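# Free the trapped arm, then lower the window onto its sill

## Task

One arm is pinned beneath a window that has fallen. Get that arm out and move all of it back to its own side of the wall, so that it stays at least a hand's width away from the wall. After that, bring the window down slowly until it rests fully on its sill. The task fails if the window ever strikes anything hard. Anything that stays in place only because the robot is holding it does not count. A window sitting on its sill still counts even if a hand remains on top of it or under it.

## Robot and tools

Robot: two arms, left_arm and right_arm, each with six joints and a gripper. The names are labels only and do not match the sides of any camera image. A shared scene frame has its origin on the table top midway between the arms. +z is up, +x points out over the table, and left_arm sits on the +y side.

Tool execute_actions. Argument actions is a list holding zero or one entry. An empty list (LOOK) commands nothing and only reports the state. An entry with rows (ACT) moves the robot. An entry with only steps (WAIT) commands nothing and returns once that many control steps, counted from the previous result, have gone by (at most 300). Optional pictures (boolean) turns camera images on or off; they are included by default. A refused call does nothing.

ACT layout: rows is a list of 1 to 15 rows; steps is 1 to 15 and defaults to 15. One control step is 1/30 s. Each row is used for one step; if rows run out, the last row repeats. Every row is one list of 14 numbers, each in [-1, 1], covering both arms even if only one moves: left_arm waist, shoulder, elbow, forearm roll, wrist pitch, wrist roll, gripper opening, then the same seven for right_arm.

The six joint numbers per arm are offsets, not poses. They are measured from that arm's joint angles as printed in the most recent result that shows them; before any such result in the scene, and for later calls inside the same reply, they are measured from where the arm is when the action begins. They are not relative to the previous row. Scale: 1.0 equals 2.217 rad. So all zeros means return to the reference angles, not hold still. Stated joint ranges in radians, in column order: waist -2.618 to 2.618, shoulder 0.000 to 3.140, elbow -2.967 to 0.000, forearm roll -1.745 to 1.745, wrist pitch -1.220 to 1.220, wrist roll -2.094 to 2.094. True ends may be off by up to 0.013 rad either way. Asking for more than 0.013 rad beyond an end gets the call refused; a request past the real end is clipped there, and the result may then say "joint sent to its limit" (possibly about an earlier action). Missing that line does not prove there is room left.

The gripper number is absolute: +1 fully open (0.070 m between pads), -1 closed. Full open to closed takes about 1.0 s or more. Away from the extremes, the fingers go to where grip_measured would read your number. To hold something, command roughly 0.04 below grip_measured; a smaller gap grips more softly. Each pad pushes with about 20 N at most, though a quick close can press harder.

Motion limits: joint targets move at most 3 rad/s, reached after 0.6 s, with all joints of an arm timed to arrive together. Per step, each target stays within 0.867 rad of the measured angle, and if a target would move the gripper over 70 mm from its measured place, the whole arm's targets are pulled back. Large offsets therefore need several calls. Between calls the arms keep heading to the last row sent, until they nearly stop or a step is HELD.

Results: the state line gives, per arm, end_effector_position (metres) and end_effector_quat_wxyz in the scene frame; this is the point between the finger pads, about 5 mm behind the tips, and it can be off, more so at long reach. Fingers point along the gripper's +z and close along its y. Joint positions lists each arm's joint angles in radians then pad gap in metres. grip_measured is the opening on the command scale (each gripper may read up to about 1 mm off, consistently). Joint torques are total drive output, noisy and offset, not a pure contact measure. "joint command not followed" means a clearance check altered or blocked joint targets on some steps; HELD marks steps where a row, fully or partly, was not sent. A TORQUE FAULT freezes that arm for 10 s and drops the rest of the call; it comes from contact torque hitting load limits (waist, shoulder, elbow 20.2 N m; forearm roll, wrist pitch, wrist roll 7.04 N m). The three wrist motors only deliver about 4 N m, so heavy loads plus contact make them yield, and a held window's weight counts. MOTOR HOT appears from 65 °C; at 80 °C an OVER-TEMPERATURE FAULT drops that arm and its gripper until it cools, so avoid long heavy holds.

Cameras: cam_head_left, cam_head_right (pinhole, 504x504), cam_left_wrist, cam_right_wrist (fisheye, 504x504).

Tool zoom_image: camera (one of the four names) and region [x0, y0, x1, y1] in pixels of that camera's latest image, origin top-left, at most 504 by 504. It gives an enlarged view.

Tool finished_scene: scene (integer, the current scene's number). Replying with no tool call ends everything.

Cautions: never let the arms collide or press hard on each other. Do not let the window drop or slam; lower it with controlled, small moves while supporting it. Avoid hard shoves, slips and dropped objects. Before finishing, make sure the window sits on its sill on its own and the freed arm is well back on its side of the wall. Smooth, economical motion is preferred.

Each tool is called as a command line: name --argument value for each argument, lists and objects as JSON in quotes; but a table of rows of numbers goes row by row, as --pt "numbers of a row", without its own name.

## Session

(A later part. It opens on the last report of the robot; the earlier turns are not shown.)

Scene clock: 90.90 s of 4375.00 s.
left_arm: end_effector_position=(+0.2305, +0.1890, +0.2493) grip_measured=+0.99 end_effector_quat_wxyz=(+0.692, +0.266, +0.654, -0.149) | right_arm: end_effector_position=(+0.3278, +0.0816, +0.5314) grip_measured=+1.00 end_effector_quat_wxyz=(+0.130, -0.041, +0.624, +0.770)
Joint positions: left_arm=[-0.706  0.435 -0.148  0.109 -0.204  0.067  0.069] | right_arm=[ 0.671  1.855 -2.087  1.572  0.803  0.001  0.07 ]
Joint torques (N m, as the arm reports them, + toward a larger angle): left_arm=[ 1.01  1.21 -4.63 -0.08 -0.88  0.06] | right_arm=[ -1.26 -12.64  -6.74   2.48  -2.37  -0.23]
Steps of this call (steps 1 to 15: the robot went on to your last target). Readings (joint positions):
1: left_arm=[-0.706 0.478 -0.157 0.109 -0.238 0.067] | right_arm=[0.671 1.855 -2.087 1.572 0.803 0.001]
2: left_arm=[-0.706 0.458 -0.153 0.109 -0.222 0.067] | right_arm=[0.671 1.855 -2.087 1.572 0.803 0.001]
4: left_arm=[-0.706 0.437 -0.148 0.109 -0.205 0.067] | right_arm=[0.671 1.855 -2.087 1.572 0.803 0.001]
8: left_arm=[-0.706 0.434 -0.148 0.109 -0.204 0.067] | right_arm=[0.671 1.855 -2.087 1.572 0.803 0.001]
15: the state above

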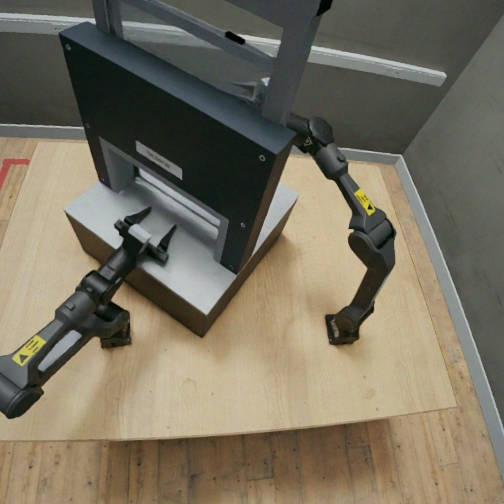

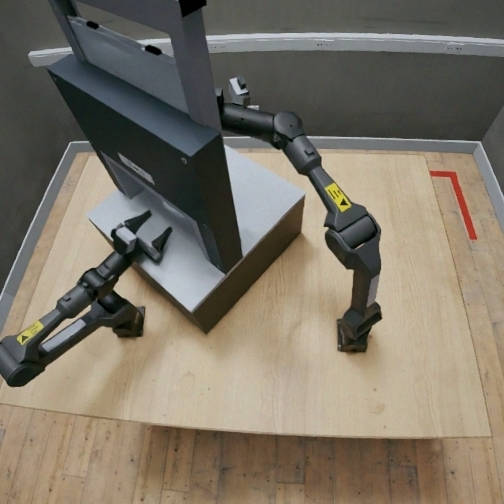

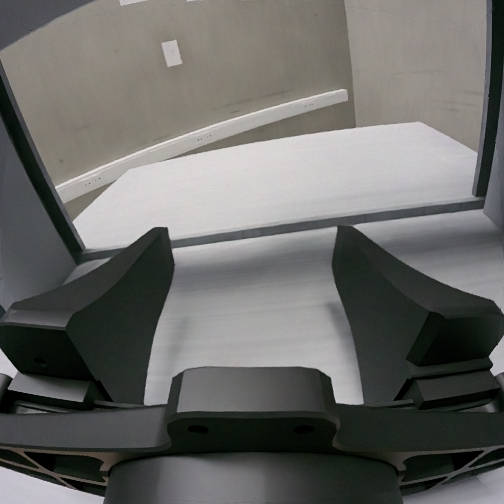

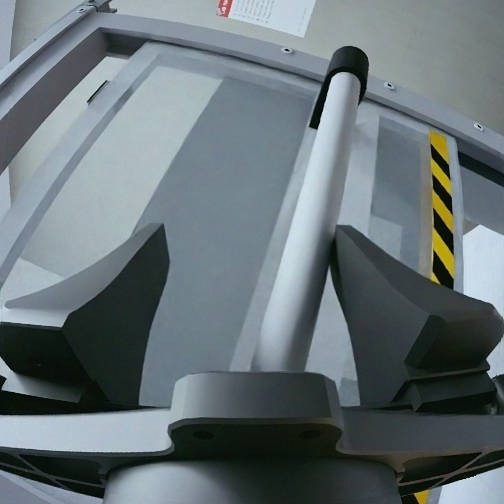

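execute_actions --actions '[{"rows": [[0,-0.03,0,0,0.03,0,1,0,-0.002,0.0065,0,0,0,1],[0,-0.06,0,0,0.06,0,1,0,-0.004,0.013,0,0,0,1],[0,-0.09,0,0,0.09,0,1,0,-0.006,0.0195,0,0,0,1],[0,-0.12,0,0,0.12,0,1,0,-0.008,0.026,0,0,0,1],[0,-0.15,0,0,0.15,0,1,0,-0.010,0.0325,0,0,0,1],[0,-0.174,0,0,0.176,0,1,0,-0.012,0.039,0,0,0,1],[0,-0.174,0,0,0.176,0,1,0,-0.014,0.0455,0,0,0,1],[0,-0.174,0,0,0.176,0,1,0,-0.016,0.052,0,0,0,1],[0,-0.174,0,0,0.176,0,1,0,-0.018,0.0585,0,0,0,1],[0,-0.174,0,0,0.176,0,1,0,-0.020,0.065,0,0,0,1],[0,-0.174,0,0,0.176,0,1,0,-0.022,0.0715,0,0,0,1],[0,-0.174,0,0,0.176,0,1,0,-0.024,0.078,0,0,0,1],[0,-0.174,0,0,0.176,0,1,0,-0.026,0.0845,0,0,0,1],[0,-0.174,0,0,0.176,0,1,0,-0.028,0.091,0,0,0,1],[0,-0.174,0,0,0.176,0,1,0,-0.0293,0.0974,0,0,0,1]], "steps": 15}]'

Scene clock: 100.20 s of 4375.00 s.
left_arm: end_effector_position=(+0.1960, +0.2223, +0.2441) grip_measured=+0.99 end_effector_quat_wxyz=(+0.695, +0.252, +0.660, -0.135) | right_arm: end_effector_position=(+0.3314, +0.0839, +0.4809) grip_measured=+1.00 end_effector_quat_wxyz=(+0.093, -0.000, +0.663, +0.743)
Joint positions: left_arm=[-0.706  0.058 -0.148  0.109  0.177  0.067  0.069] | right_arm=[ 0.672  1.802 -1.889  1.571  0.798  0.     0.07 ]
Joint torques (N m, as the arm reports them, + toward a larger angle): left_arm=[ 0.98  2.06 -4.28  0.2  -0.89  0.09] | right_arm=[ -2.85 -22.45  -7.15   3.13  -0.63  -0.01]
Steps of this call (steps 1 to 15: the robot went on to your last target; steps 16 to 90: nothing new was sent; then 5.80 s passed at rest; steps 91 to 105: all 15 steps of this action). Readings (joint positions):
91: left_arm=[-0.706 0.434 -0.148 0.109 -0.202 0.067] | right_arm=[0.671 1.855 -2.087 1.572 0.803 0.001]
92: left_arm=[-0.706 0.429 -0.148 0.109 -0.196 0.067] | right_arm=[0.671 1.853 -2.082 1.573 0.802 0.001]
94: left_arm=[-0.706 0.399 -0.148 0.109 -0.165 0.067] | right_arm=[0.671 1.845 -2.054 1.573 0.801 0.001]
98: left_arm=[-0.706 0.269 -0.148 0.109 -0.036 0.067] | right_arm=[0.671 1.828 -1.991 1.571 0.802 0.001]
105: the state above

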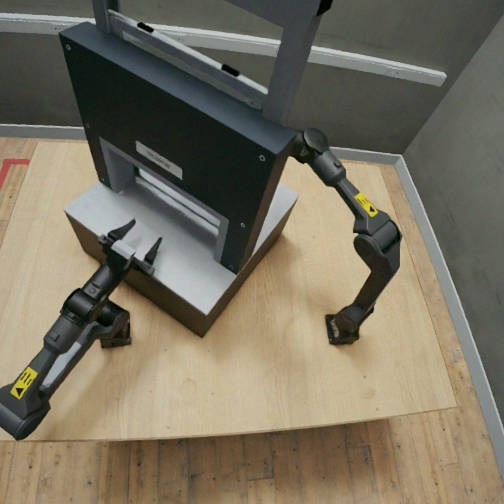

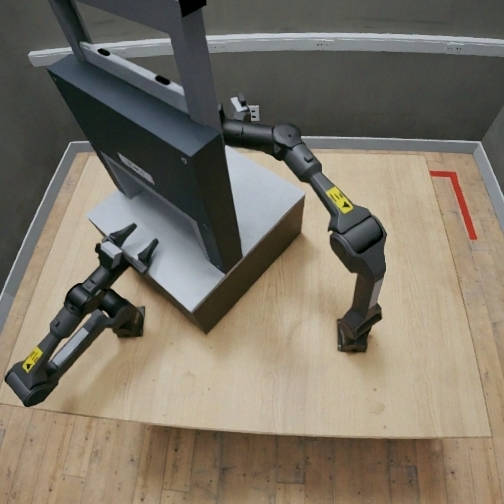

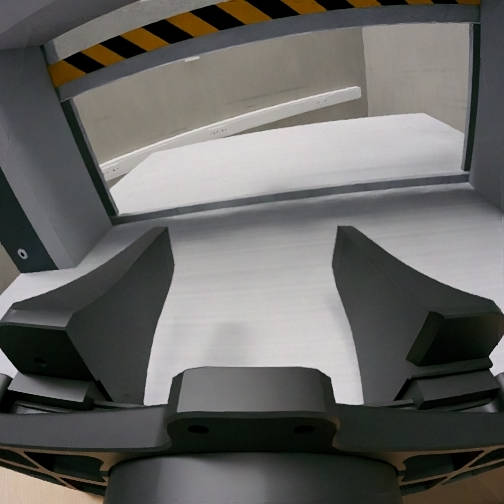

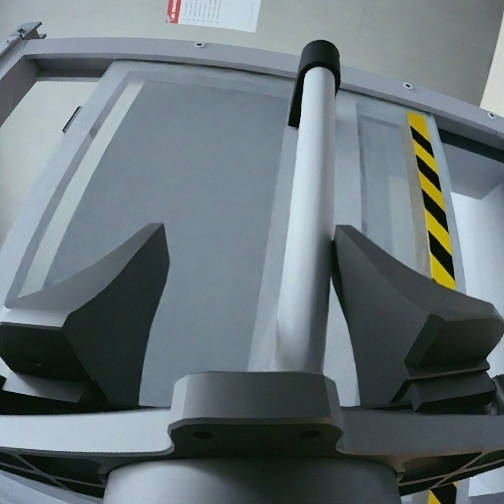

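execute_actions --actions '[{"rows": [[0,0,0,0,0,0,1,0,-0.0063,0.013,0,0,0,1],[0,0,0,0,0,0,1,0,-0.0073,0.018,0,0,0,1],[0,0,0,0,0,0,1,0,-0.0082,0.023,0,0,0,1],[0,0,0,0,0,0,1,0,-0.0091,0.028,0,0,0,1],[0,0,0,0,0,0,1,0,-0.0101,0.033,0,0,0,1],[0,0,0,0,0,0,1,0,-0.011,0.038,0,0,0,1],[0,0,0,0,0,0,1,0,-0.0119,0.043,0,0,0,1],[0,0,0,0,0,0,1,0,-0.0129,0.048,0,0,0,1],[0,0,0,0,0,0,1,0,-0.0138,0.053,0,0,0,1],[0,0,0,0,0,0,1,0,-0.0147,0.058,0,0,0,1],[0,0,0,0,0,0,1,0,-0.0157,0.063,0,0,0,1],[0,0,0,0,0,0,1,0,-0.0166,0.068,0,0,0,1],[0,0,0,0,0,0,1,0,-0.0175,0.073,0,0,0,1],[0,0,0,0,0,0,1,0,-0.0185,0.078,0,0,0,1],[0,0,0,0,0,0,1,0,-0.0194,0.0816,0,0,0,1]], "steps": 15}]' --pictures false

execute_actions --actions '[{"steps": 10}]'

Scene clock: 109.53 s of 4375.00 s.
left_arm: end_effector_position=(+0.1961, +0.2222, +0.2437) grip_measured=+0.98 end_effector_quat_wxyz=(+0.694, +0.252, +0.660, -0.135) | right_arm: end_effector_position=(+0.3293, +0.0826, +0.4328) grip_measured=+1.00 end_effector_quat_wxyz=(+0.058, +0.035, +0.695, +0.716)
Joint positions: left_arm=[-0.706  0.058 -0.148  0.109  0.178  0.067  0.069] | right_arm=[ 0.673  1.761 -1.717  1.572  0.797  0.001  0.07 ]
Joint torques (N m, as the arm reports them, + toward a larger angle): left_arm=[ 1.    2.27 -1.23  0.4  -0.01  0.12] | right_arm=[  3.39 -24.89  -7.58   3.42   1.73   0.28]
Steps of this call (steps 1 to 30: the robot went on to your last target; steps 31 to 90: nothing new was sent; then 5.83 s passed at rest; steps 91 to 105: all 15 steps of this action). Readings (joint positions):
91: left_arm=[-0.706 0.050 -0.148 0.109 0.186 0.067] | right_arm=[0.671 1.794 -1.871 1.572 0.803 0.001]
92: left_arm=[-0.706 0.055 -0.148 0.109 0.181 0.067] | right_arm=[0.671 1.792 -1.868 1.573 0.801 0.001]
94: left_arm=[-0.706 0.058 -0.148 0.109 0.178 0.067] | right_arm=[0.671 1.783 -1.846 1.575 0.801 0.001]
98: left_arm=[-0.706 0.058 -0.148 0.109 0.178 0.067] | right_arm=[0.672 1.775 -1.796 1.572 0.799 0.001]
105: the state above

Scene clock: 109.87 s of 4375.00 s.
left_arm: end_effector_position=(+0.1961, +0.2222, +0.2437) grip_measured=+0.98 end_effector_quat_wxyz=(+0.694, +0.252, +0.660, -0.135) | right_arm: end_effector_position=(+0.3292, +0.0827, +0.4287) grip_measured=+1.00 end_effector_quat_wxyz=(+0.056, +0.037, +0.698, +0.713)
Joint positions: left_arm=[-0.706  0.058 -0.148  0.109  0.178  0.067  0.069] | right_arm=[ 0.673  1.759 -1.706  1.57   0.798  0.     0.07 ]
Joint torques (N m, as the arm reports them, + toward a larger angle): left_arm=[ 0.99  2.08 -1.58  0.44 -0.12  0.14] | right_arm=[  3.04 -25.78  -9.82   4.11   1.91   0.27]
Steps of this call (steps 1 to 10: the robot went on to your last target). Readings (joint positions):
1: left_arm=[-0.706 0.058 -0.148 0.109 0.178 0.067] | right_arm=[0.673 1.759 -1.709 1.571 0.797 0.000]
2: left_arm=[-0.706 0.058 -0.148 0.109 0.178 0.067] | right_arm=[0.673 1.759 -1.706 1.571 0.797 0.000]
4: left_arm=[-0.706 0.058 -0.148 0.109 0.178 0.067] | right_arm=[0.673 1.759 -1.706 1.570 0.797 0.000]
8: left_arm=[-0.706 0.058 -0.148 0.109 0.178 0.067] | right_arm=[0.673 1.759 -1.706 1.570 0.797 0.000]
10: the state above

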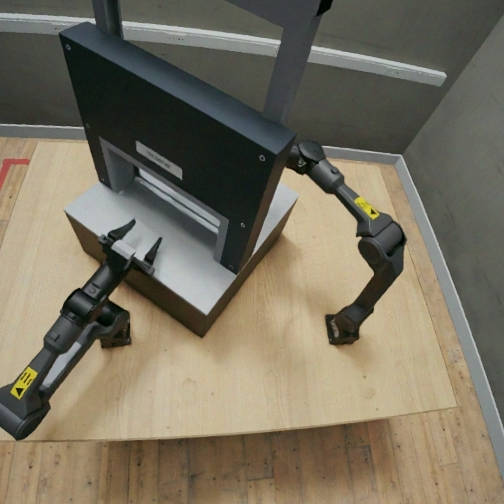

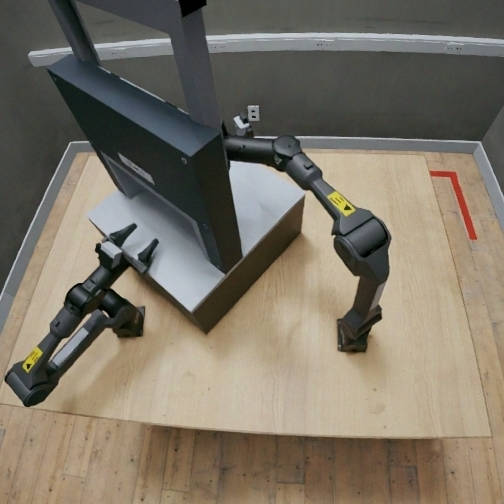

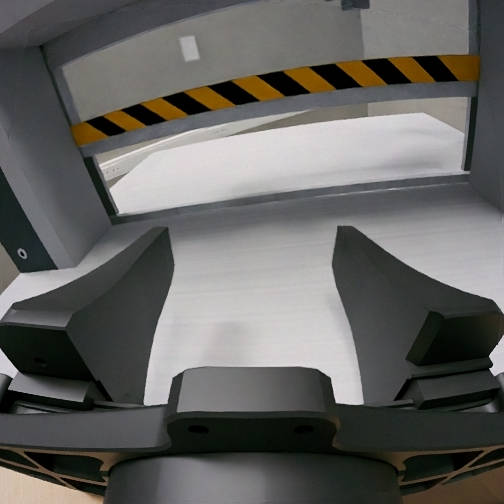

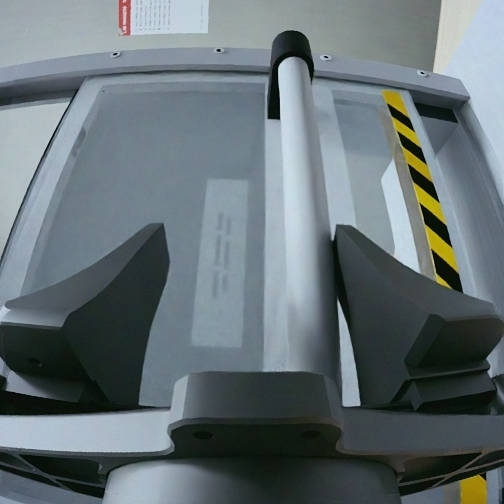

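execute_actions --actions '[{"rows": [[0,0,0,0,0,0,1,0,0.001,0.0023,0,0,0,1],[0,0,0,0,0,0,1,0,0.002,0.0046,0,0,0,1],[0,0,0,0,0,0,1,0,0.003,0.0069,0,0,0,1],[0,0,0,0,0,0,1,0,0.003,0.0092,0,0,0,1],[0,0,0,0,0,0,1,0,0.003,0.0115,0,0,0,1],[0,0,0,0,0,0,1,0,0.003,0.0138,0,0,0,1],[0,0,0,0,0,0,1,0,0.003,0.0161,0,0,0,1],[0,0,0,0,0,0,1,0,0.003,0.0184,0,0,0,1],[0,0,0,0,0,0,1,0,0.003,0.0207,0,0,0,1],[0,0,0,0,0,0,1,0,0.003,0.023,0,0,0,1],[0,0,0,0,0,0,1,0,0.003,0.0253,0,0,0,1],[0,0,0,0,0,0,1,0,0.003,0.0276,0,0,0,1],[0,0,0,0,0,0,1,0,0.003,0.0299,0,0,0,1],[0,0,0,0,0,0,1,0,0.003,0.0322,0,0,0,1],[0,0,0,0,0,0,1,0,0.003,0.034,0,0,0,1]], "steps": 15}]' --pictures false

execute_actions --actions '[{"steps": 8}]'

Scene clock: 120.30 s of 4375.00 s.
left_arm: end_effector_position=(+0.1960, +0.2223, +0.2440) grip_measured=+0.99 end_effector_quat_wxyz=(+0.695, +0.252, +0.660, -0.135) | right_arm: end_effector_position=(+0.3316, +0.0842, +0.3966) grip_measured=+1.00 end_effector_quat_wxyz=(+0.035, +0.058, +0.716, +0.695)
Joint positions: left_arm=[-0.706  0.058 -0.148  0.109  0.178  0.067  0.069] | right_arm=[ 0.672  1.764 -1.633  1.571  0.798  0.     0.07 ]
Joint torques (N m, as the arm reports them, + toward a larger angle): left_arm=[ 1.01  1.7  -3.01  0.3  -0.33  0.17] | right_arm=[  2.26 -20.88  -7.35   3.1    0.98   0.44]
Steps of this call (steps 1 to 15: the robot went on to your last target; steps 16 to 90: nothing new was sent; then 6.93 s passed at rest; steps 91 to 105: all 15 steps of this action). Readings (joint positions):
91: left_arm=[-0.706 0.058 -0.148 0.109 0.178 0.067] | right_arm=[0.672 1.759 -1.708 1.571 0.798 0.000]
92: left_arm=[-0.706 0.058 -0.148 0.109 0.178 0.067] | right_arm=[0.672 1.760 -1.705 1.572 0.798 0.000]
94: left_arm=[-0.706 0.058 -0.148 0.109 0.178 0.067] | right_arm=[0.672 1.760 -1.694 1.573 0.799 0.000]
98: left_arm=[-0.706 0.058 -0.148 0.109 0.178 0.067] | right_arm=[0.672 1.762 -1.670 1.571 0.800 0.000]
105: the state above

Scene clock: 120.57 s of 4375.00 s.
left_arm: end_effector_position=(+0.1960, +0.2223, +0.2440) grip_measured=+0.99 end_effector_quat_wxyz=(+0.695, +0.252, +0.660, -0.135) | right_arm: end_effector_position=(+0.3318, +0.0845, +0.3942) grip_measured=+1.00 end_effector_quat_wxyz=(+0.034, +0.059, +0.717, +0.694)
Joint positions: left_arm=[-0.706  0.058 -0.148  0.109  0.178  0.067  0.069] | right_arm=[ 0.672  1.766 -1.629  1.569  0.798  0.     0.07 ]
Joint torques (N m, as the arm reports them, + toward a larger angle): left_arm=[ 0.99  1.9  -2.78  0.25 -0.32  0.15] | right_arm=[  2.59 -20.9   -8.31   3.89   0.77   0.41]
Steps of this call (steps 1 to 8: the robot went on to your last target). Readings (joint positions):
1: left_arm=[-0.706 0.058 -0.148 0.109 0.178 0.067] | right_arm=[0.672 1.765 -1.630 1.570 0.798 0.000]
2: left_arm=[-0.706 0.058 -0.148 0.109 0.178 0.067] | right_arm=[0.672 1.766 -1.629 1.569 0.798 0.000]
4: left_arm=[-0.706 0.058 -0.148 0.109 0.178 0.067] | right_arm=[0.672 1.766 -1.629 1.569 0.798 0.000]
8: the state above

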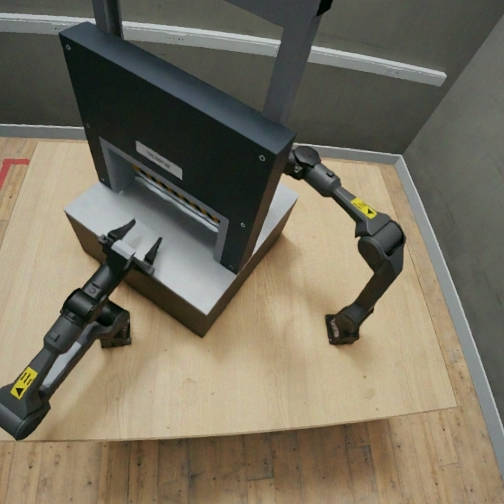

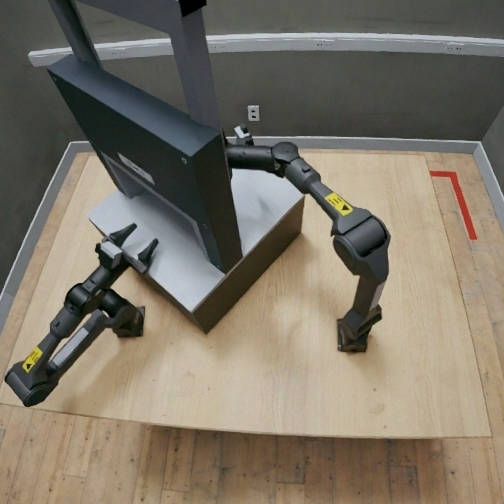

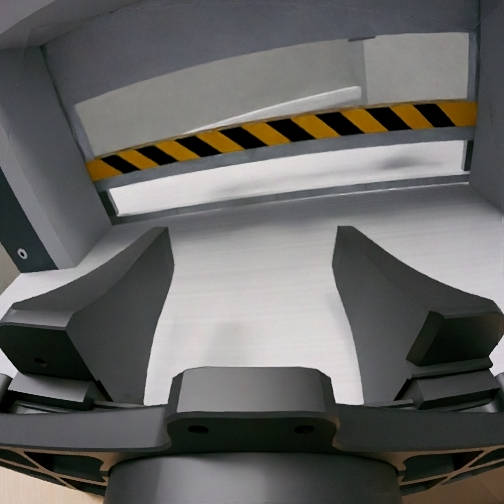

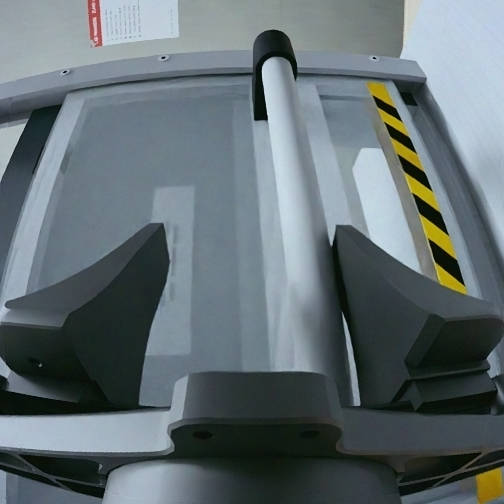

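execute_actions --actions '[{"rows": [[0,0,0,0,0,0,1,0,0.0005,0.0014,0,0,0,1],[0,0,0,0,0,0,1,0,0.001,0.0028,0,0,0,1],[0,0,0,0,0,0,1,0,0.0015,0.0042,0,0,0,1],[0,0,0,0,0,0,1,0,0.002,0.0056,0,0,0,1],[0,0,0,0,0,0,1,0,0.0025,0.007,0,0,0,1],[0,0,0,0,0,0,1,0,0.003,0.0084,0,0,0,1],[0,0,0,0,0,0,1,0,0.003,0.0098,0,0,0,1],[0,0,0,0,0,0,1,0,0.003,0.0112,0,0,0,1],[0,0,0,0,0,0,1,0,0.003,0.0126,0,0,0,1],[0,0,0,0,0,0,1,0,0.003,0.014,0,0,0,1],[0,0,0,0,0,0,1,0,0.003,0.0154,0,0,0,1],[0,0,0,0,0,0,1,0,0.003,0.0168,0,0,0,1],[0,0,0,0,0,0,1,0,0.003,0.0182,0,0,0,1],[0,0,0,0,0,0,1,0,0.003,0.0196,0,0,0,1],[0,0,0,0,0,0,1,0,0.003,0.021,0,0,0,1]], "steps": 15}]' --pictures false

execute_actions --actions '[{"steps": 8}]'

Scene clock: 128.43 s of 4375.00 s.
left_arm: end_effector_position=(+0.1961, +0.2222, +0.2438) grip_measured=+0.98 end_effector_quat_wxyz=(+0.694, +0.252, +0.660, -0.135) | right_arm: end_effector_position=(+0.3333, +0.0856, +0.3722) grip_measured=+1.00 end_effector_quat_wxyz=(+0.020, +0.074, +0.728, +0.681)
Joint positions: left_arm=[-0.706  0.058 -0.148  0.108  0.178  0.067  0.069] | right_arm=[ 0.673  1.774 -1.585  1.57   0.797  0.     0.07 ]
Joint torques (N m, as the arm reports them, + toward a larger angle): left_arm=[ 1.01  2.24 -2.01  0.37 -0.14  0.03] | right_arm=[  2.85 -19.31  -6.81   3.36   0.88   0.32]
Steps of this call (steps 1 to 15: the robot went on to your last target; steps 16 to 90: nothing new was sent; then 4.37 s passed at rest; steps 91 to 105: all 15 steps of this action). Readings (joint positions):
91: left_arm=[-0.706 0.058 -0.148 0.108 0.178 0.067] | right_arm=[0.673 1.766 -1.630 1.570 0.798 0.000]
92: left_arm=[-0.706 0.058 -0.148 0.108 0.178 0.067] | right_arm=[0.673 1.766 -1.629 1.571 0.797 0.000]
94: left_arm=[-0.706 0.058 -0.148 0.108 0.178 0.067] | right_arm=[0.673 1.767 -1.623 1.572 0.797 0.000]
98: left_arm=[-0.706 0.058 -0.148 0.108 0.178 0.067] | right_arm=[0.673 1.770 -1.607 1.569 0.798 0.000]
105: the state above

Scene clock: 128.70 s of 4375.00 s.
left_arm: end_effector_position=(+0.1961, +0.2222, +0.2438) grip_measured=+0.98 end_effector_quat_wxyz=(+0.694, +0.252, +0.660, -0.135) | right_arm: end_effector_position=(+0.3334, +0.0857, +0.3706) grip_measured=+1.00 end_effector_quat_wxyz=(+0.019, +0.075, +0.729, +0.680)
Joint positions: left_arm=[-0.706  0.058 -0.148  0.108  0.178  0.067  0.069] | right_arm=[ 0.673  1.775 -1.582  1.569  0.797  0.     0.07 ]
Joint torques (N m, as the arm reports them, + toward a larger angle): left_arm=[ 1.    2.09 -2.23  0.42 -0.13  0.04] | right_arm=[  2.44 -21.33  -7.42   3.31   1.14   0.31]
Steps of this call (steps 1 to 8: the robot went on to your last target). Readings (joint positions):
1: left_arm=[-0.706 0.058 -0.148 0.108 0.178 0.067] | right_arm=[0.673 1.774 -1.583 1.570 0.796 0.000]
2: left_arm=[-0.706 0.058 -0.148 0.108 0.178 0.067] | right_arm=[0.673 1.775 -1.582 1.569 0.797 0.000]
4: left_arm=[-0.706 0.058 -0.148 0.108 0.178 0.067] | right_arm=[0.673 1.775 -1.582 1.569 0.797 0.000]
8: the state above

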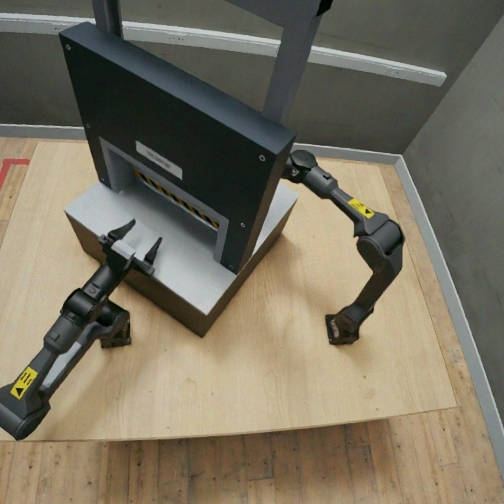

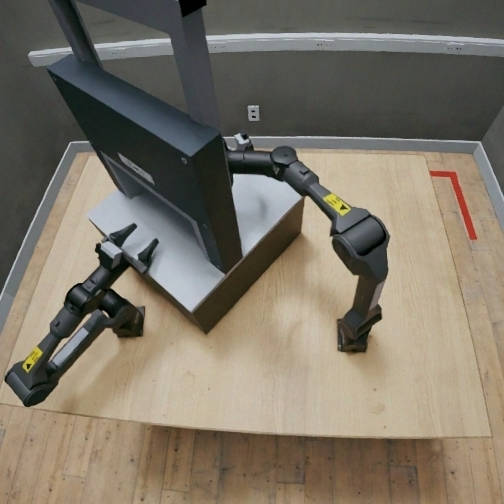

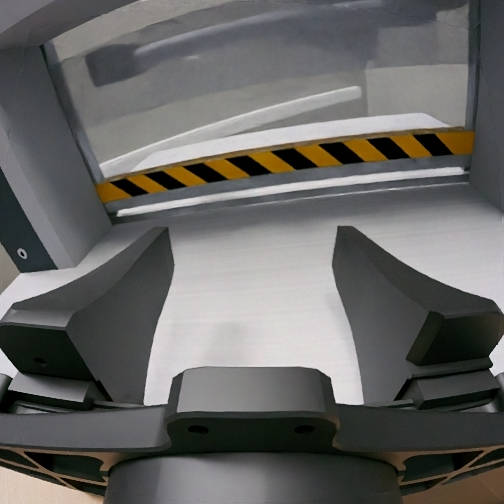

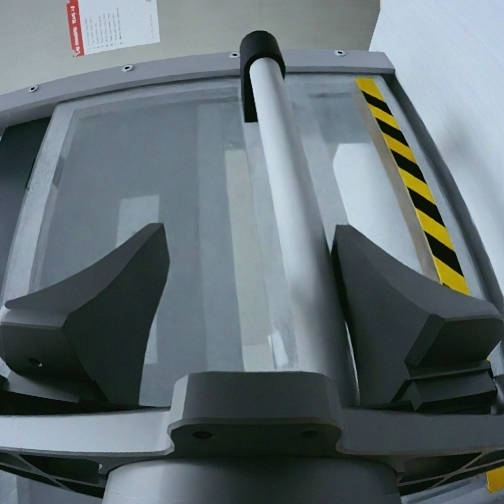

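Small gap left (~1 cm). Go slowly.

execute_actions --actions '[{"rows": [[0,0,0,0,0,0,1,0,0,0.0006,0,0,0,1],[0,0,0,0,0,0,1,0,0,0.0012,0,0,0,1],[0,0,0,0,0,0,1,0,0,0.0018,0,0,0,1],[0,0,0,0,0,0,1,0,0,0.0024,0,0,0,1],[0,0,0,0,0,0,1,0,0,0.003,0,0,0,1],[0,0,0,0,0,0,1,0,0,0.0036,0,0,0,1],[0,0,0,0,0,0,1,0,0,0.0042,0,0,0,1],[0,0,0,0,0,0,1,0,0,0.0048,0,0,0,1],[0,0,0,0,0,0,1,0,0,0.0054,0,0,0,1],[0,0,0,0,0,0,1,0,0,0.006,0,0,0,1],[0,0,0,0,0,0,1,0,0,0.0066,0,0,0,1],[0,0,0,0,0,0,1,0,0,0.0072,0,0,0,1],[0,0,0,0,0,0,1,0,0,0.0078,0,0,0,1],[0,0,0,0,0,0,1,0,0,0.0084,0,0,0,1],[0,0,0,0,0,0,1,0,0,0.009,0,0,0,1]], "steps": 15}]' --pictures false

execute_actions --actions '[{"rows": [[0,0,0,0,0,0,1,0,0,0.0016,0,0,0,1],[0,0,0,0,0,0,1,0,0,0.0022,0,0,0,1],[0,0,0,0,0,0,1,0,0,0.0028,0,0,0,1],[0,0,0,0,0,0,1,0,0,0.0034,0,0,0,1],[0,0,0,0,0,0,1,0,0,0.004,0,0,0,1],[0,0,0,0,0,0,1,0,0,0.0046,0,0,0,1],[0,0,0,0,0,0,1,0,0,0.0052,0,0,0,1],[0,0,0,0,0,0,1,0,0,0.0058,0,0,0,1],[0,0,0,0,0,0,1,0,0,0.0064,0,0,0,1],[0,0,0,0,0,0,1,0,0,0.007,0,0,0,1],[0,0,0,0,0,0,1,0,0,0.0076,0,0,0,1],[0,0,0,0,0,0,1,0,0,0.0082,0,0,0,1],[0,0,0,0,0,0,1,0,0,0.0088,0,0,0,1],[0,0,0,0,0,0,1,0,0,0.0094,0,0,0,1],[0,0,0,0,0,0,1,0,0,0.01,0,0,0,1]], "steps": 15}]'

Scene clock: 137.30 s of 4375.00 s.
left_arm: end_effector_position=(+0.1960, +0.2223, +0.2439) grip_measured=+0.99 end_effector_quat_wxyz=(+0.695, +0.252, +0.660, -0.135) | right_arm: end_effector_position=(+0.3319, +0.0848, +0.3645) grip_measured=+1.00 end_effector_quat_wxyz=(+0.013, +0.078, +0.733, +0.676)
Joint positions: left_arm=[-0.706  0.058 -0.148  0.109  0.178  0.067  0.069] | right_arm=[ 0.672  1.771 -1.563  1.569  0.801  0.001  0.07 ]
Joint torques (N m, as the arm reports them, + toward a larger angle): left_arm=[ 1.02  1.71 -2.78  0.32 -0.26  0.24] | right_arm=[  2.31 -19.57  -6.21   3.12   1.17   0.37]
Steps of this call (steps 1 to 15: the robot went on to your last target; steps 16 to 90: nothing new was sent; then 5.10 s passed at rest; steps 91 to 105: all 15 steps of this action). Readings (joint positions):
91: left_arm=[-0.706 0.058 -0.148 0.109 0.178 0.067] | right_arm=[0.672 1.773 -1.582 1.569 0.798 0.000]
92: left_arm=[-0.706 0.058 -0.148 0.109 0.178 0.067] | right_arm=[0.672 1.773 -1.582 1.569 0.799 0.000]
94: left_arm=[-0.706 0.058 -0.148 0.109 0.178 0.067] | right_arm=[0.672 1.773 -1.581 1.569 0.799 0.000]
98: left_arm=[-0.706 0.058 -0.148 0.109 0.178 0.067] | right_arm=[0.672 1.771 -1.575 1.570 0.799 0.000]
105: the state above

Scene clock: 137.80 s of 4375.00 s.
left_arm: end_effector_position=(+0.1960, +0.2223, +0.2439) grip_measured=+0.99 end_effector_quat_wxyz=(+0.695, +0.252, +0.660, -0.135) | right_arm: end_effector_position=(+0.3318, +0.0844, +0.3557) grip_measured=+1.00 end_effector_quat_wxyz=(+0.008, +0.085, +0.737, +0.671)
Joint positions: left_arm=[-0.706  0.058 -0.148  0.109  0.178  0.067  0.069] | right_arm=[ 0.672  1.772 -1.541  1.569  0.799  0.001  0.07 ]
Joint torques (N m, as the arm reports them, + toward a larger angle): left_arm=[ 1.    1.63 -2.9   0.36 -0.25  0.25] | right_arm=[  2.21 -22.15  -5.87   2.56   2.     0.46]
Steps of this call (steps 1 to 15: all 15 steps of this action). Readings (joint positions):
1: left_arm=[-0.706 0.058 -0.148 0.109 0.178 0.067] | right_arm=[0.672 1.771 -1.561 1.569 0.800 0.001]
2: left_arm=[-0.706 0.058 -0.148 0.109 0.178 0.067] | right_arm=[0.672 1.770 -1.558 1.569 0.800 0.001]
4: left_arm=[-0.706 0.058 -0.148 0.109 0.178 0.067] | right_arm=[0.672 1.770 -1.556 1.569 0.800 0.001]
8: left_arm=[-0.706 0.058 -0.148 0.109 0.178 0.067] | right_arm=[0.672 1.771 -1.551 1.570 0.799 0.001]
15: the state above

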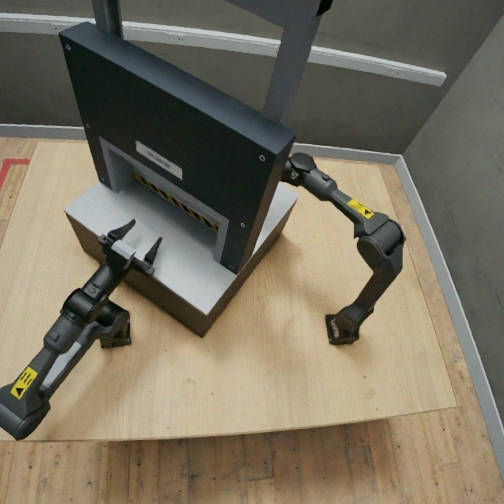

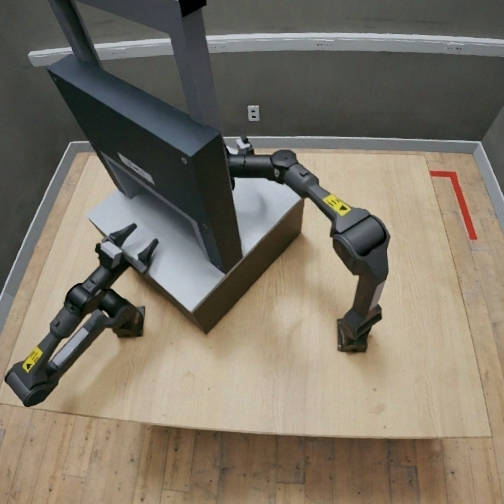

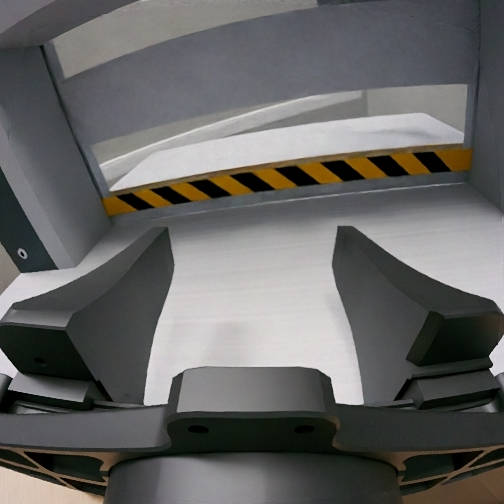

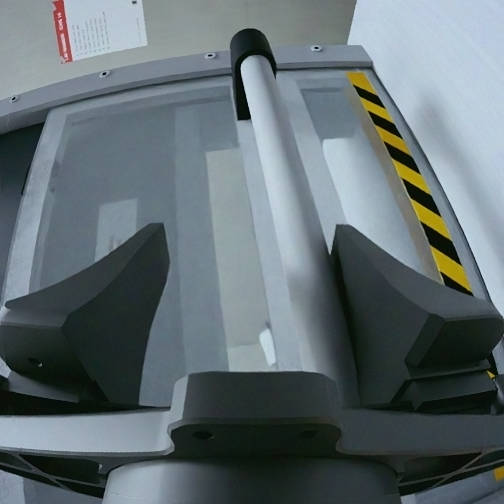

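execute_actions --actions '[{"rows": [[0,0,0,0,0,0,1,0,0.0002,0.0012,0,0,0,1],[0,0,0,0,0,0,1,0,0.0004,0.0018,0,0,0,1],[0,0,0,0,0,0,1,0,0.0006,0.0024,0,0,0,1],[0,0,0,0,0,0,1,0,0.0008,0.003,0,0,0,1],[0,0,0,0,0,0,1,0,0.001,0.0036,0,0,0,1],[0,0,0,0,0,0,1,0,0.0012,0.0042,0,0,0,1],[0,0,0,0,0,0,1,0,0.0014,0.0048,0,0,0,1],[0,0,0,0,0,0,1,0,0.0016,0.0054,0,0,0,1],[0,0,0,0,0,0,1,0,0.0018,0.006,0,0,0,1],[0,0,0,0,0,0,1,0,0.002,0.0066,0,0,0,1],[0,0,0,0,0,0,1,0,0.0022,0.0072,0,0,0,1],[0,0,0,0,0,0,1,0,0.0024,0.0078,0,0,0,1],[0,0,0,0,0,0,1,0,0.0026,0.0084,0,0,0,1],[0,0,0,0,0,0,1,0,0.0028,0.009,0,0,0,1],[0,0,0,0,0,0,1,0,0.003,0.0096,0,0,0,1]], "steps": 15}]' --pictures false

execute_actions --actions '[{"steps": 8}]'

Scene clock: 147.07 s of 4375.00 s.
left_arm: end_effector_position=(+0.1960, +0.2223, +0.2439) grip_measured=+0.99 end_effector_quat_wxyz=(+0.695, +0.252, +0.660, -0.135) | right_arm: end_effector_position=(+0.3317, +0.0844, +0.3467) grip_measured=+1.00 end_effector_quat_wxyz=(+0.001, +0.091, +0.741, +0.665)
Joint positions: left_arm=[-0.706  0.058 -0.148  0.109  0.178  0.067  0.069] | right_arm=[ 0.672  1.775 -1.522  1.571  0.8    0.001  0.07 ]
Joint torques (N m, as the arm reports them, + toward a larger angle): left_arm=[ 0.99  1.8  -2.86  0.35 -0.25  0.24] | right_arm=[  4.01 -19.13  -3.85   2.09   2.38   0.65]
Steps of this call (steps 1 to 15: the robot went on to your last target; steps 16 to 90: nothing new was sent; then 5.77 s passed at rest; steps 91 to 105: all 15 steps of this action). Readings (joint positions):
91: left_arm=[-0.706 0.058 -0.148 0.109 0.178 0.067] | right_arm=[0.672 1.771 -1.540 1.569 0.800 0.001]
92: left_arm=[-0.706 0.058 -0.148 0.109 0.178 0.067] | right_arm=[0.672 1.771 -1.539 1.570 0.800 0.001]
94: left_arm=[-0.706 0.058 -0.148 0.109 0.178 0.067] | right_arm=[0.672 1.771 -1.537 1.571 0.800 0.001]
98: left_arm=[-0.706 0.058 -0.148 0.109 0.178 0.067] | right_arm=[0.672 1.772 -1.531 1.570 0.800 0.001]
105: the state above

Scene clock: 147.33 s of 4375.00 s.
left_arm: end_effector_position=(+0.1960, +0.2223, +0.2439) grip_measured=+0.99 end_effector_quat_wxyz=(+0.695, +0.252, +0.660, -0.135) | right_arm: end_effector_position=(+0.3316, +0.0843, +0.3465) grip_measured=+1.00 end_effector_quat_wxyz=(+0.001, +0.091, +0.741, +0.665)
Joint positions: left_arm=[-0.706  0.058 -0.148  0.109  0.178  0.067  0.069] | right_arm=[ 0.672  1.775 -1.521  1.571  0.8    0.001  0.07 ]
Joint torques (N m, as the arm reports them, + toward a larger angle): left_arm=[ 1.01  1.8  -2.87  0.36 -0.25  0.24] | right_arm=[  4.59 -17.14  -3.61   1.49   2.14   0.62]
Steps of this call (steps 1 to 8: the robot went on to your last target). Readings (joint positions):
1: left_arm=[-0.706 0.058 -0.148 0.109 0.178 0.067] | right_arm=[0.672 1.775 -1.522 1.571 0.800 0.001]
2: left_arm=[-0.706 0.058 -0.148 0.109 0.178 0.067] | right_arm=[0.672 1.775 -1.522 1.571 0.800 0.001]
4: left_arm=[-0.706 0.058 -0.148 0.109 0.178 0.067] | right_arm=[0.672 1.775 -1.522 1.571 0.800 0.001]
8: the state above

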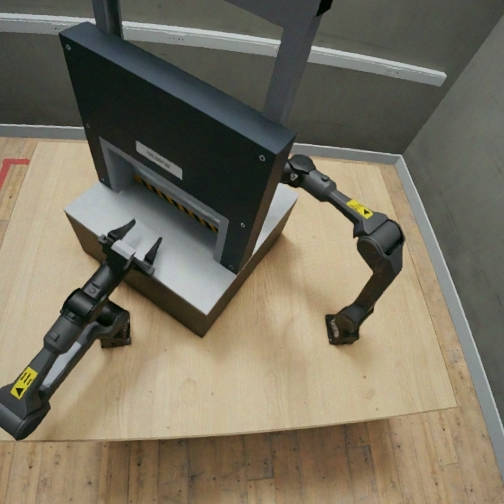

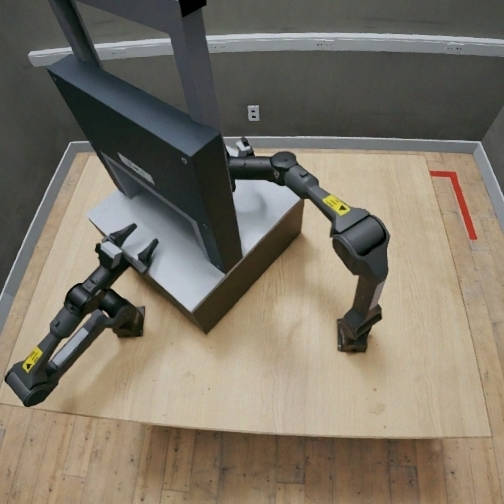

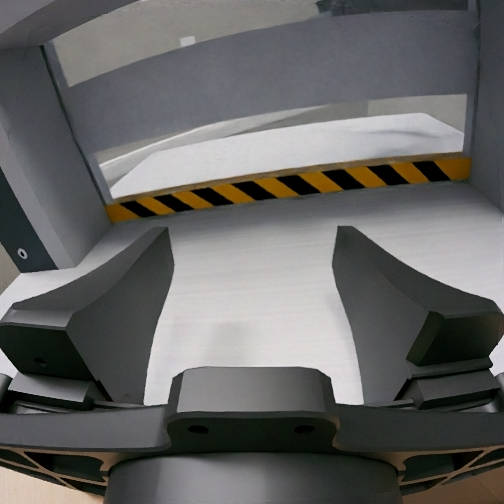

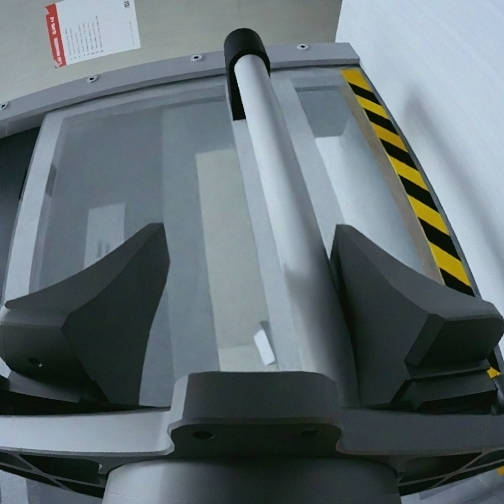

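execute_actions --actions '[{"rows": [[0.05,0,0,0,0,0,1,-0.0005,0,0.0006,0,0,0,1],[0.1,0,0,0,0,0,1,-0.001,0,0.0012,0,0,0,1],[0.15,0,0,0,0,0,1,-0.0015,0,0.0018,0,0,0,1],[0.2,0,0,0,0,0,1,-0.002,0,0.0024,0,0,0,1],[0.25,0,0,0,0,0,1,-0.0025,0,0.003,0,0,0,1],[0.3,0,0,0,0,0,1,-0.003,0,0.0036,0,0,0,1],[0.35,0,0,0,0,0,1,-0.0035,0,0.0042,0,0,0,1],[0.4,0,0,0,0,0,1,-0.004,0,0.0048,0,0,0,1],[0.4,0,0,0,0,0,1,-0.0045,0,0.0054,0,0,0,1],[0.4,0,0,0,0,0,1,-0.005,0,0.006,0,0,0,1],[0.4,0,0,0,0,0,1,-0.005,0,0.0066,0,0,0,1],[0.4,0,0,0,0,0,1,-0.005,0,0.0072,0,0,0,1],[0.4,0,0,0,0,0,1,-0.005,0,0.0078,0,0,0,1],[0.4,0,0,0,0,0,1,-0.005,0,0.0084,0,0,0,1],[0.4,0,0,0,0,0,1,-0.005,0,0.009,0,0,0,1]], "steps": 15}]' --pictures false

execute_actions --actions '[{"steps": 20}]'

Scene clock: 157.43 s of 4375.00 s.
left_arm: end_effector_position=(+0.2236, +0.3206, +0.2439) grip_measured=+0.99 end_effector_quat_wxyz=(+0.705, +0.061, +0.704, +0.062) | right_arm: end_effector_position=(+0.3358, +0.0802, +0.3383) grip_measured=+1.00 end_effector_quat_wxyz=(-0.001, +0.101, +0.744, +0.660)
Joint positions: left_arm=[-0.147  0.058 -0.148  0.109  0.178  0.067  0.07 ] | right_arm=[ 0.66   1.775 -1.502  1.571  0.8    0.001  0.07 ]
Joint torques (N m, as the arm reports them, + toward a larger angle): left_arm=[ 1.23  1.79 -2.88  0.36 -0.25  0.24] | right_arm=[ -0.22 -11.74  -3.04   1.06   0.25   0.03]
Steps of this call (steps 1 to 15: the robot went on to your last target; steps 16 to 90: nothing new was sent; then 6.60 s passed at rest; steps 91 to 105: all 15 steps of this action). Readings (joint positions):
91: left_arm=[-0.705 0.058 -0.148 0.109 0.178 0.067] | right_arm=[0.672 1.778 -1.520 1.569 0.799 0.001]
92: left_arm=[-0.699 0.058 -0.148 0.109 0.178 0.067] | right_arm=[0.670 1.776 -1.520 1.570 0.799 0.001]
94: left_arm=[-0.669 0.058 -0.148 0.109 0.178 0.067] | right_arm=[0.667 1.776 -1.518 1.570 0.799 0.001]
98: left_arm=[-0.539 0.058 -0.148 0.109 0.178 0.067] | right_arm=[0.663 1.776 -1.511 1.571 0.799 0.001]
105: the state above

Scene clock: 158.10 s of 4375.00 s.
left_arm: end_effector_position=(+0.2134, +0.3801, +0.2436) grip_measured=+0.99 end_effector_quat_wxyz=(+0.685, -0.055, +0.705, +0.177) | right_arm: end_effector_position=(+0.3357, +0.0802, +0.3383) grip_measured=+1.00 end_effector_quat_wxyz=(-0.001, +0.101, +0.745, +0.660)
Joint positions: left_arm=[ 0.181  0.058 -0.148  0.109  0.178  0.068  0.069] | right_arm=[ 0.66   1.775 -1.501  1.571  0.8    0.001  0.07 ]
Joint torques (N m, as the arm reports them, + toward a larger angle): left_arm=[ 0.39  1.83 -4.92  0.09 -0.93 -0.18] | right_arm=[  0.71 -11.76  -3.59   1.04   0.31   0.1 ]
Steps of this call (steps 1 to 20: the robot went on to your last target). Readings (joint positions):
1: left_arm=[-0.089 0.058 -0.148 0.109 0.178 0.067] | right_arm=[0.660 1.775 -1.501 1.571 0.800 0.001]
2: left_arm=[-0.036 0.058 -0.148 0.109 0.178 0.067] | right_arm=[0.660 1.775 -1.501 1.571 0.800 0.001]
4: left_arm=[0.052 0.058 -0.148 0.109 0.179 0.067] | right_arm=[0.660 1.775 -1.501 1.571 0.800 0.001]
8: left_arm=[0.159 0.058 -0.146 0.109 0.181 0.068] | right_arm=[0.660 1.775 -1.501 1.571 0.800 0.001]
20: the state above

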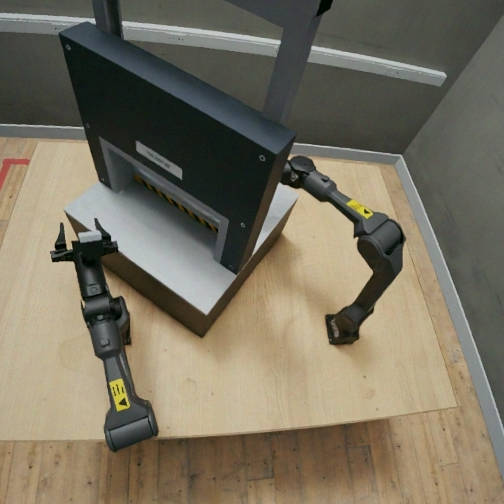

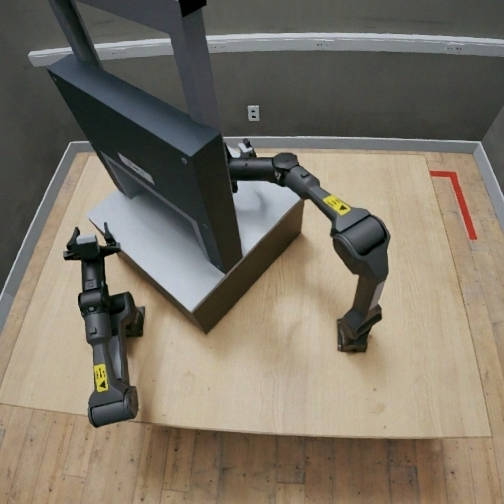

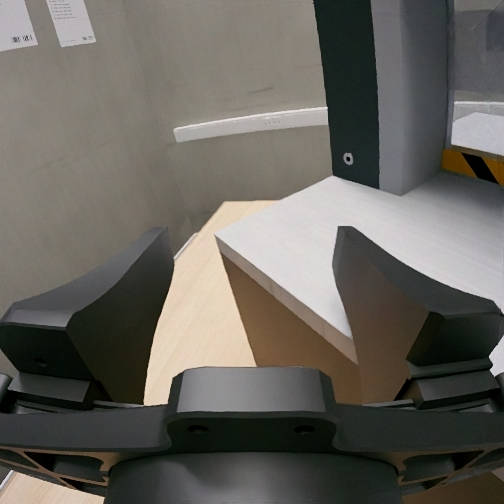

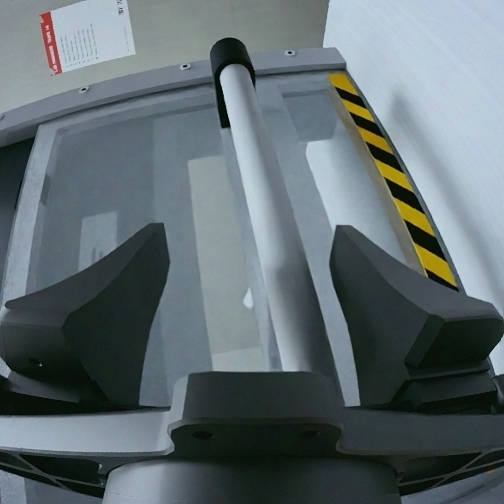

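finished_scene --scene 2

The scene is finished: the task was done.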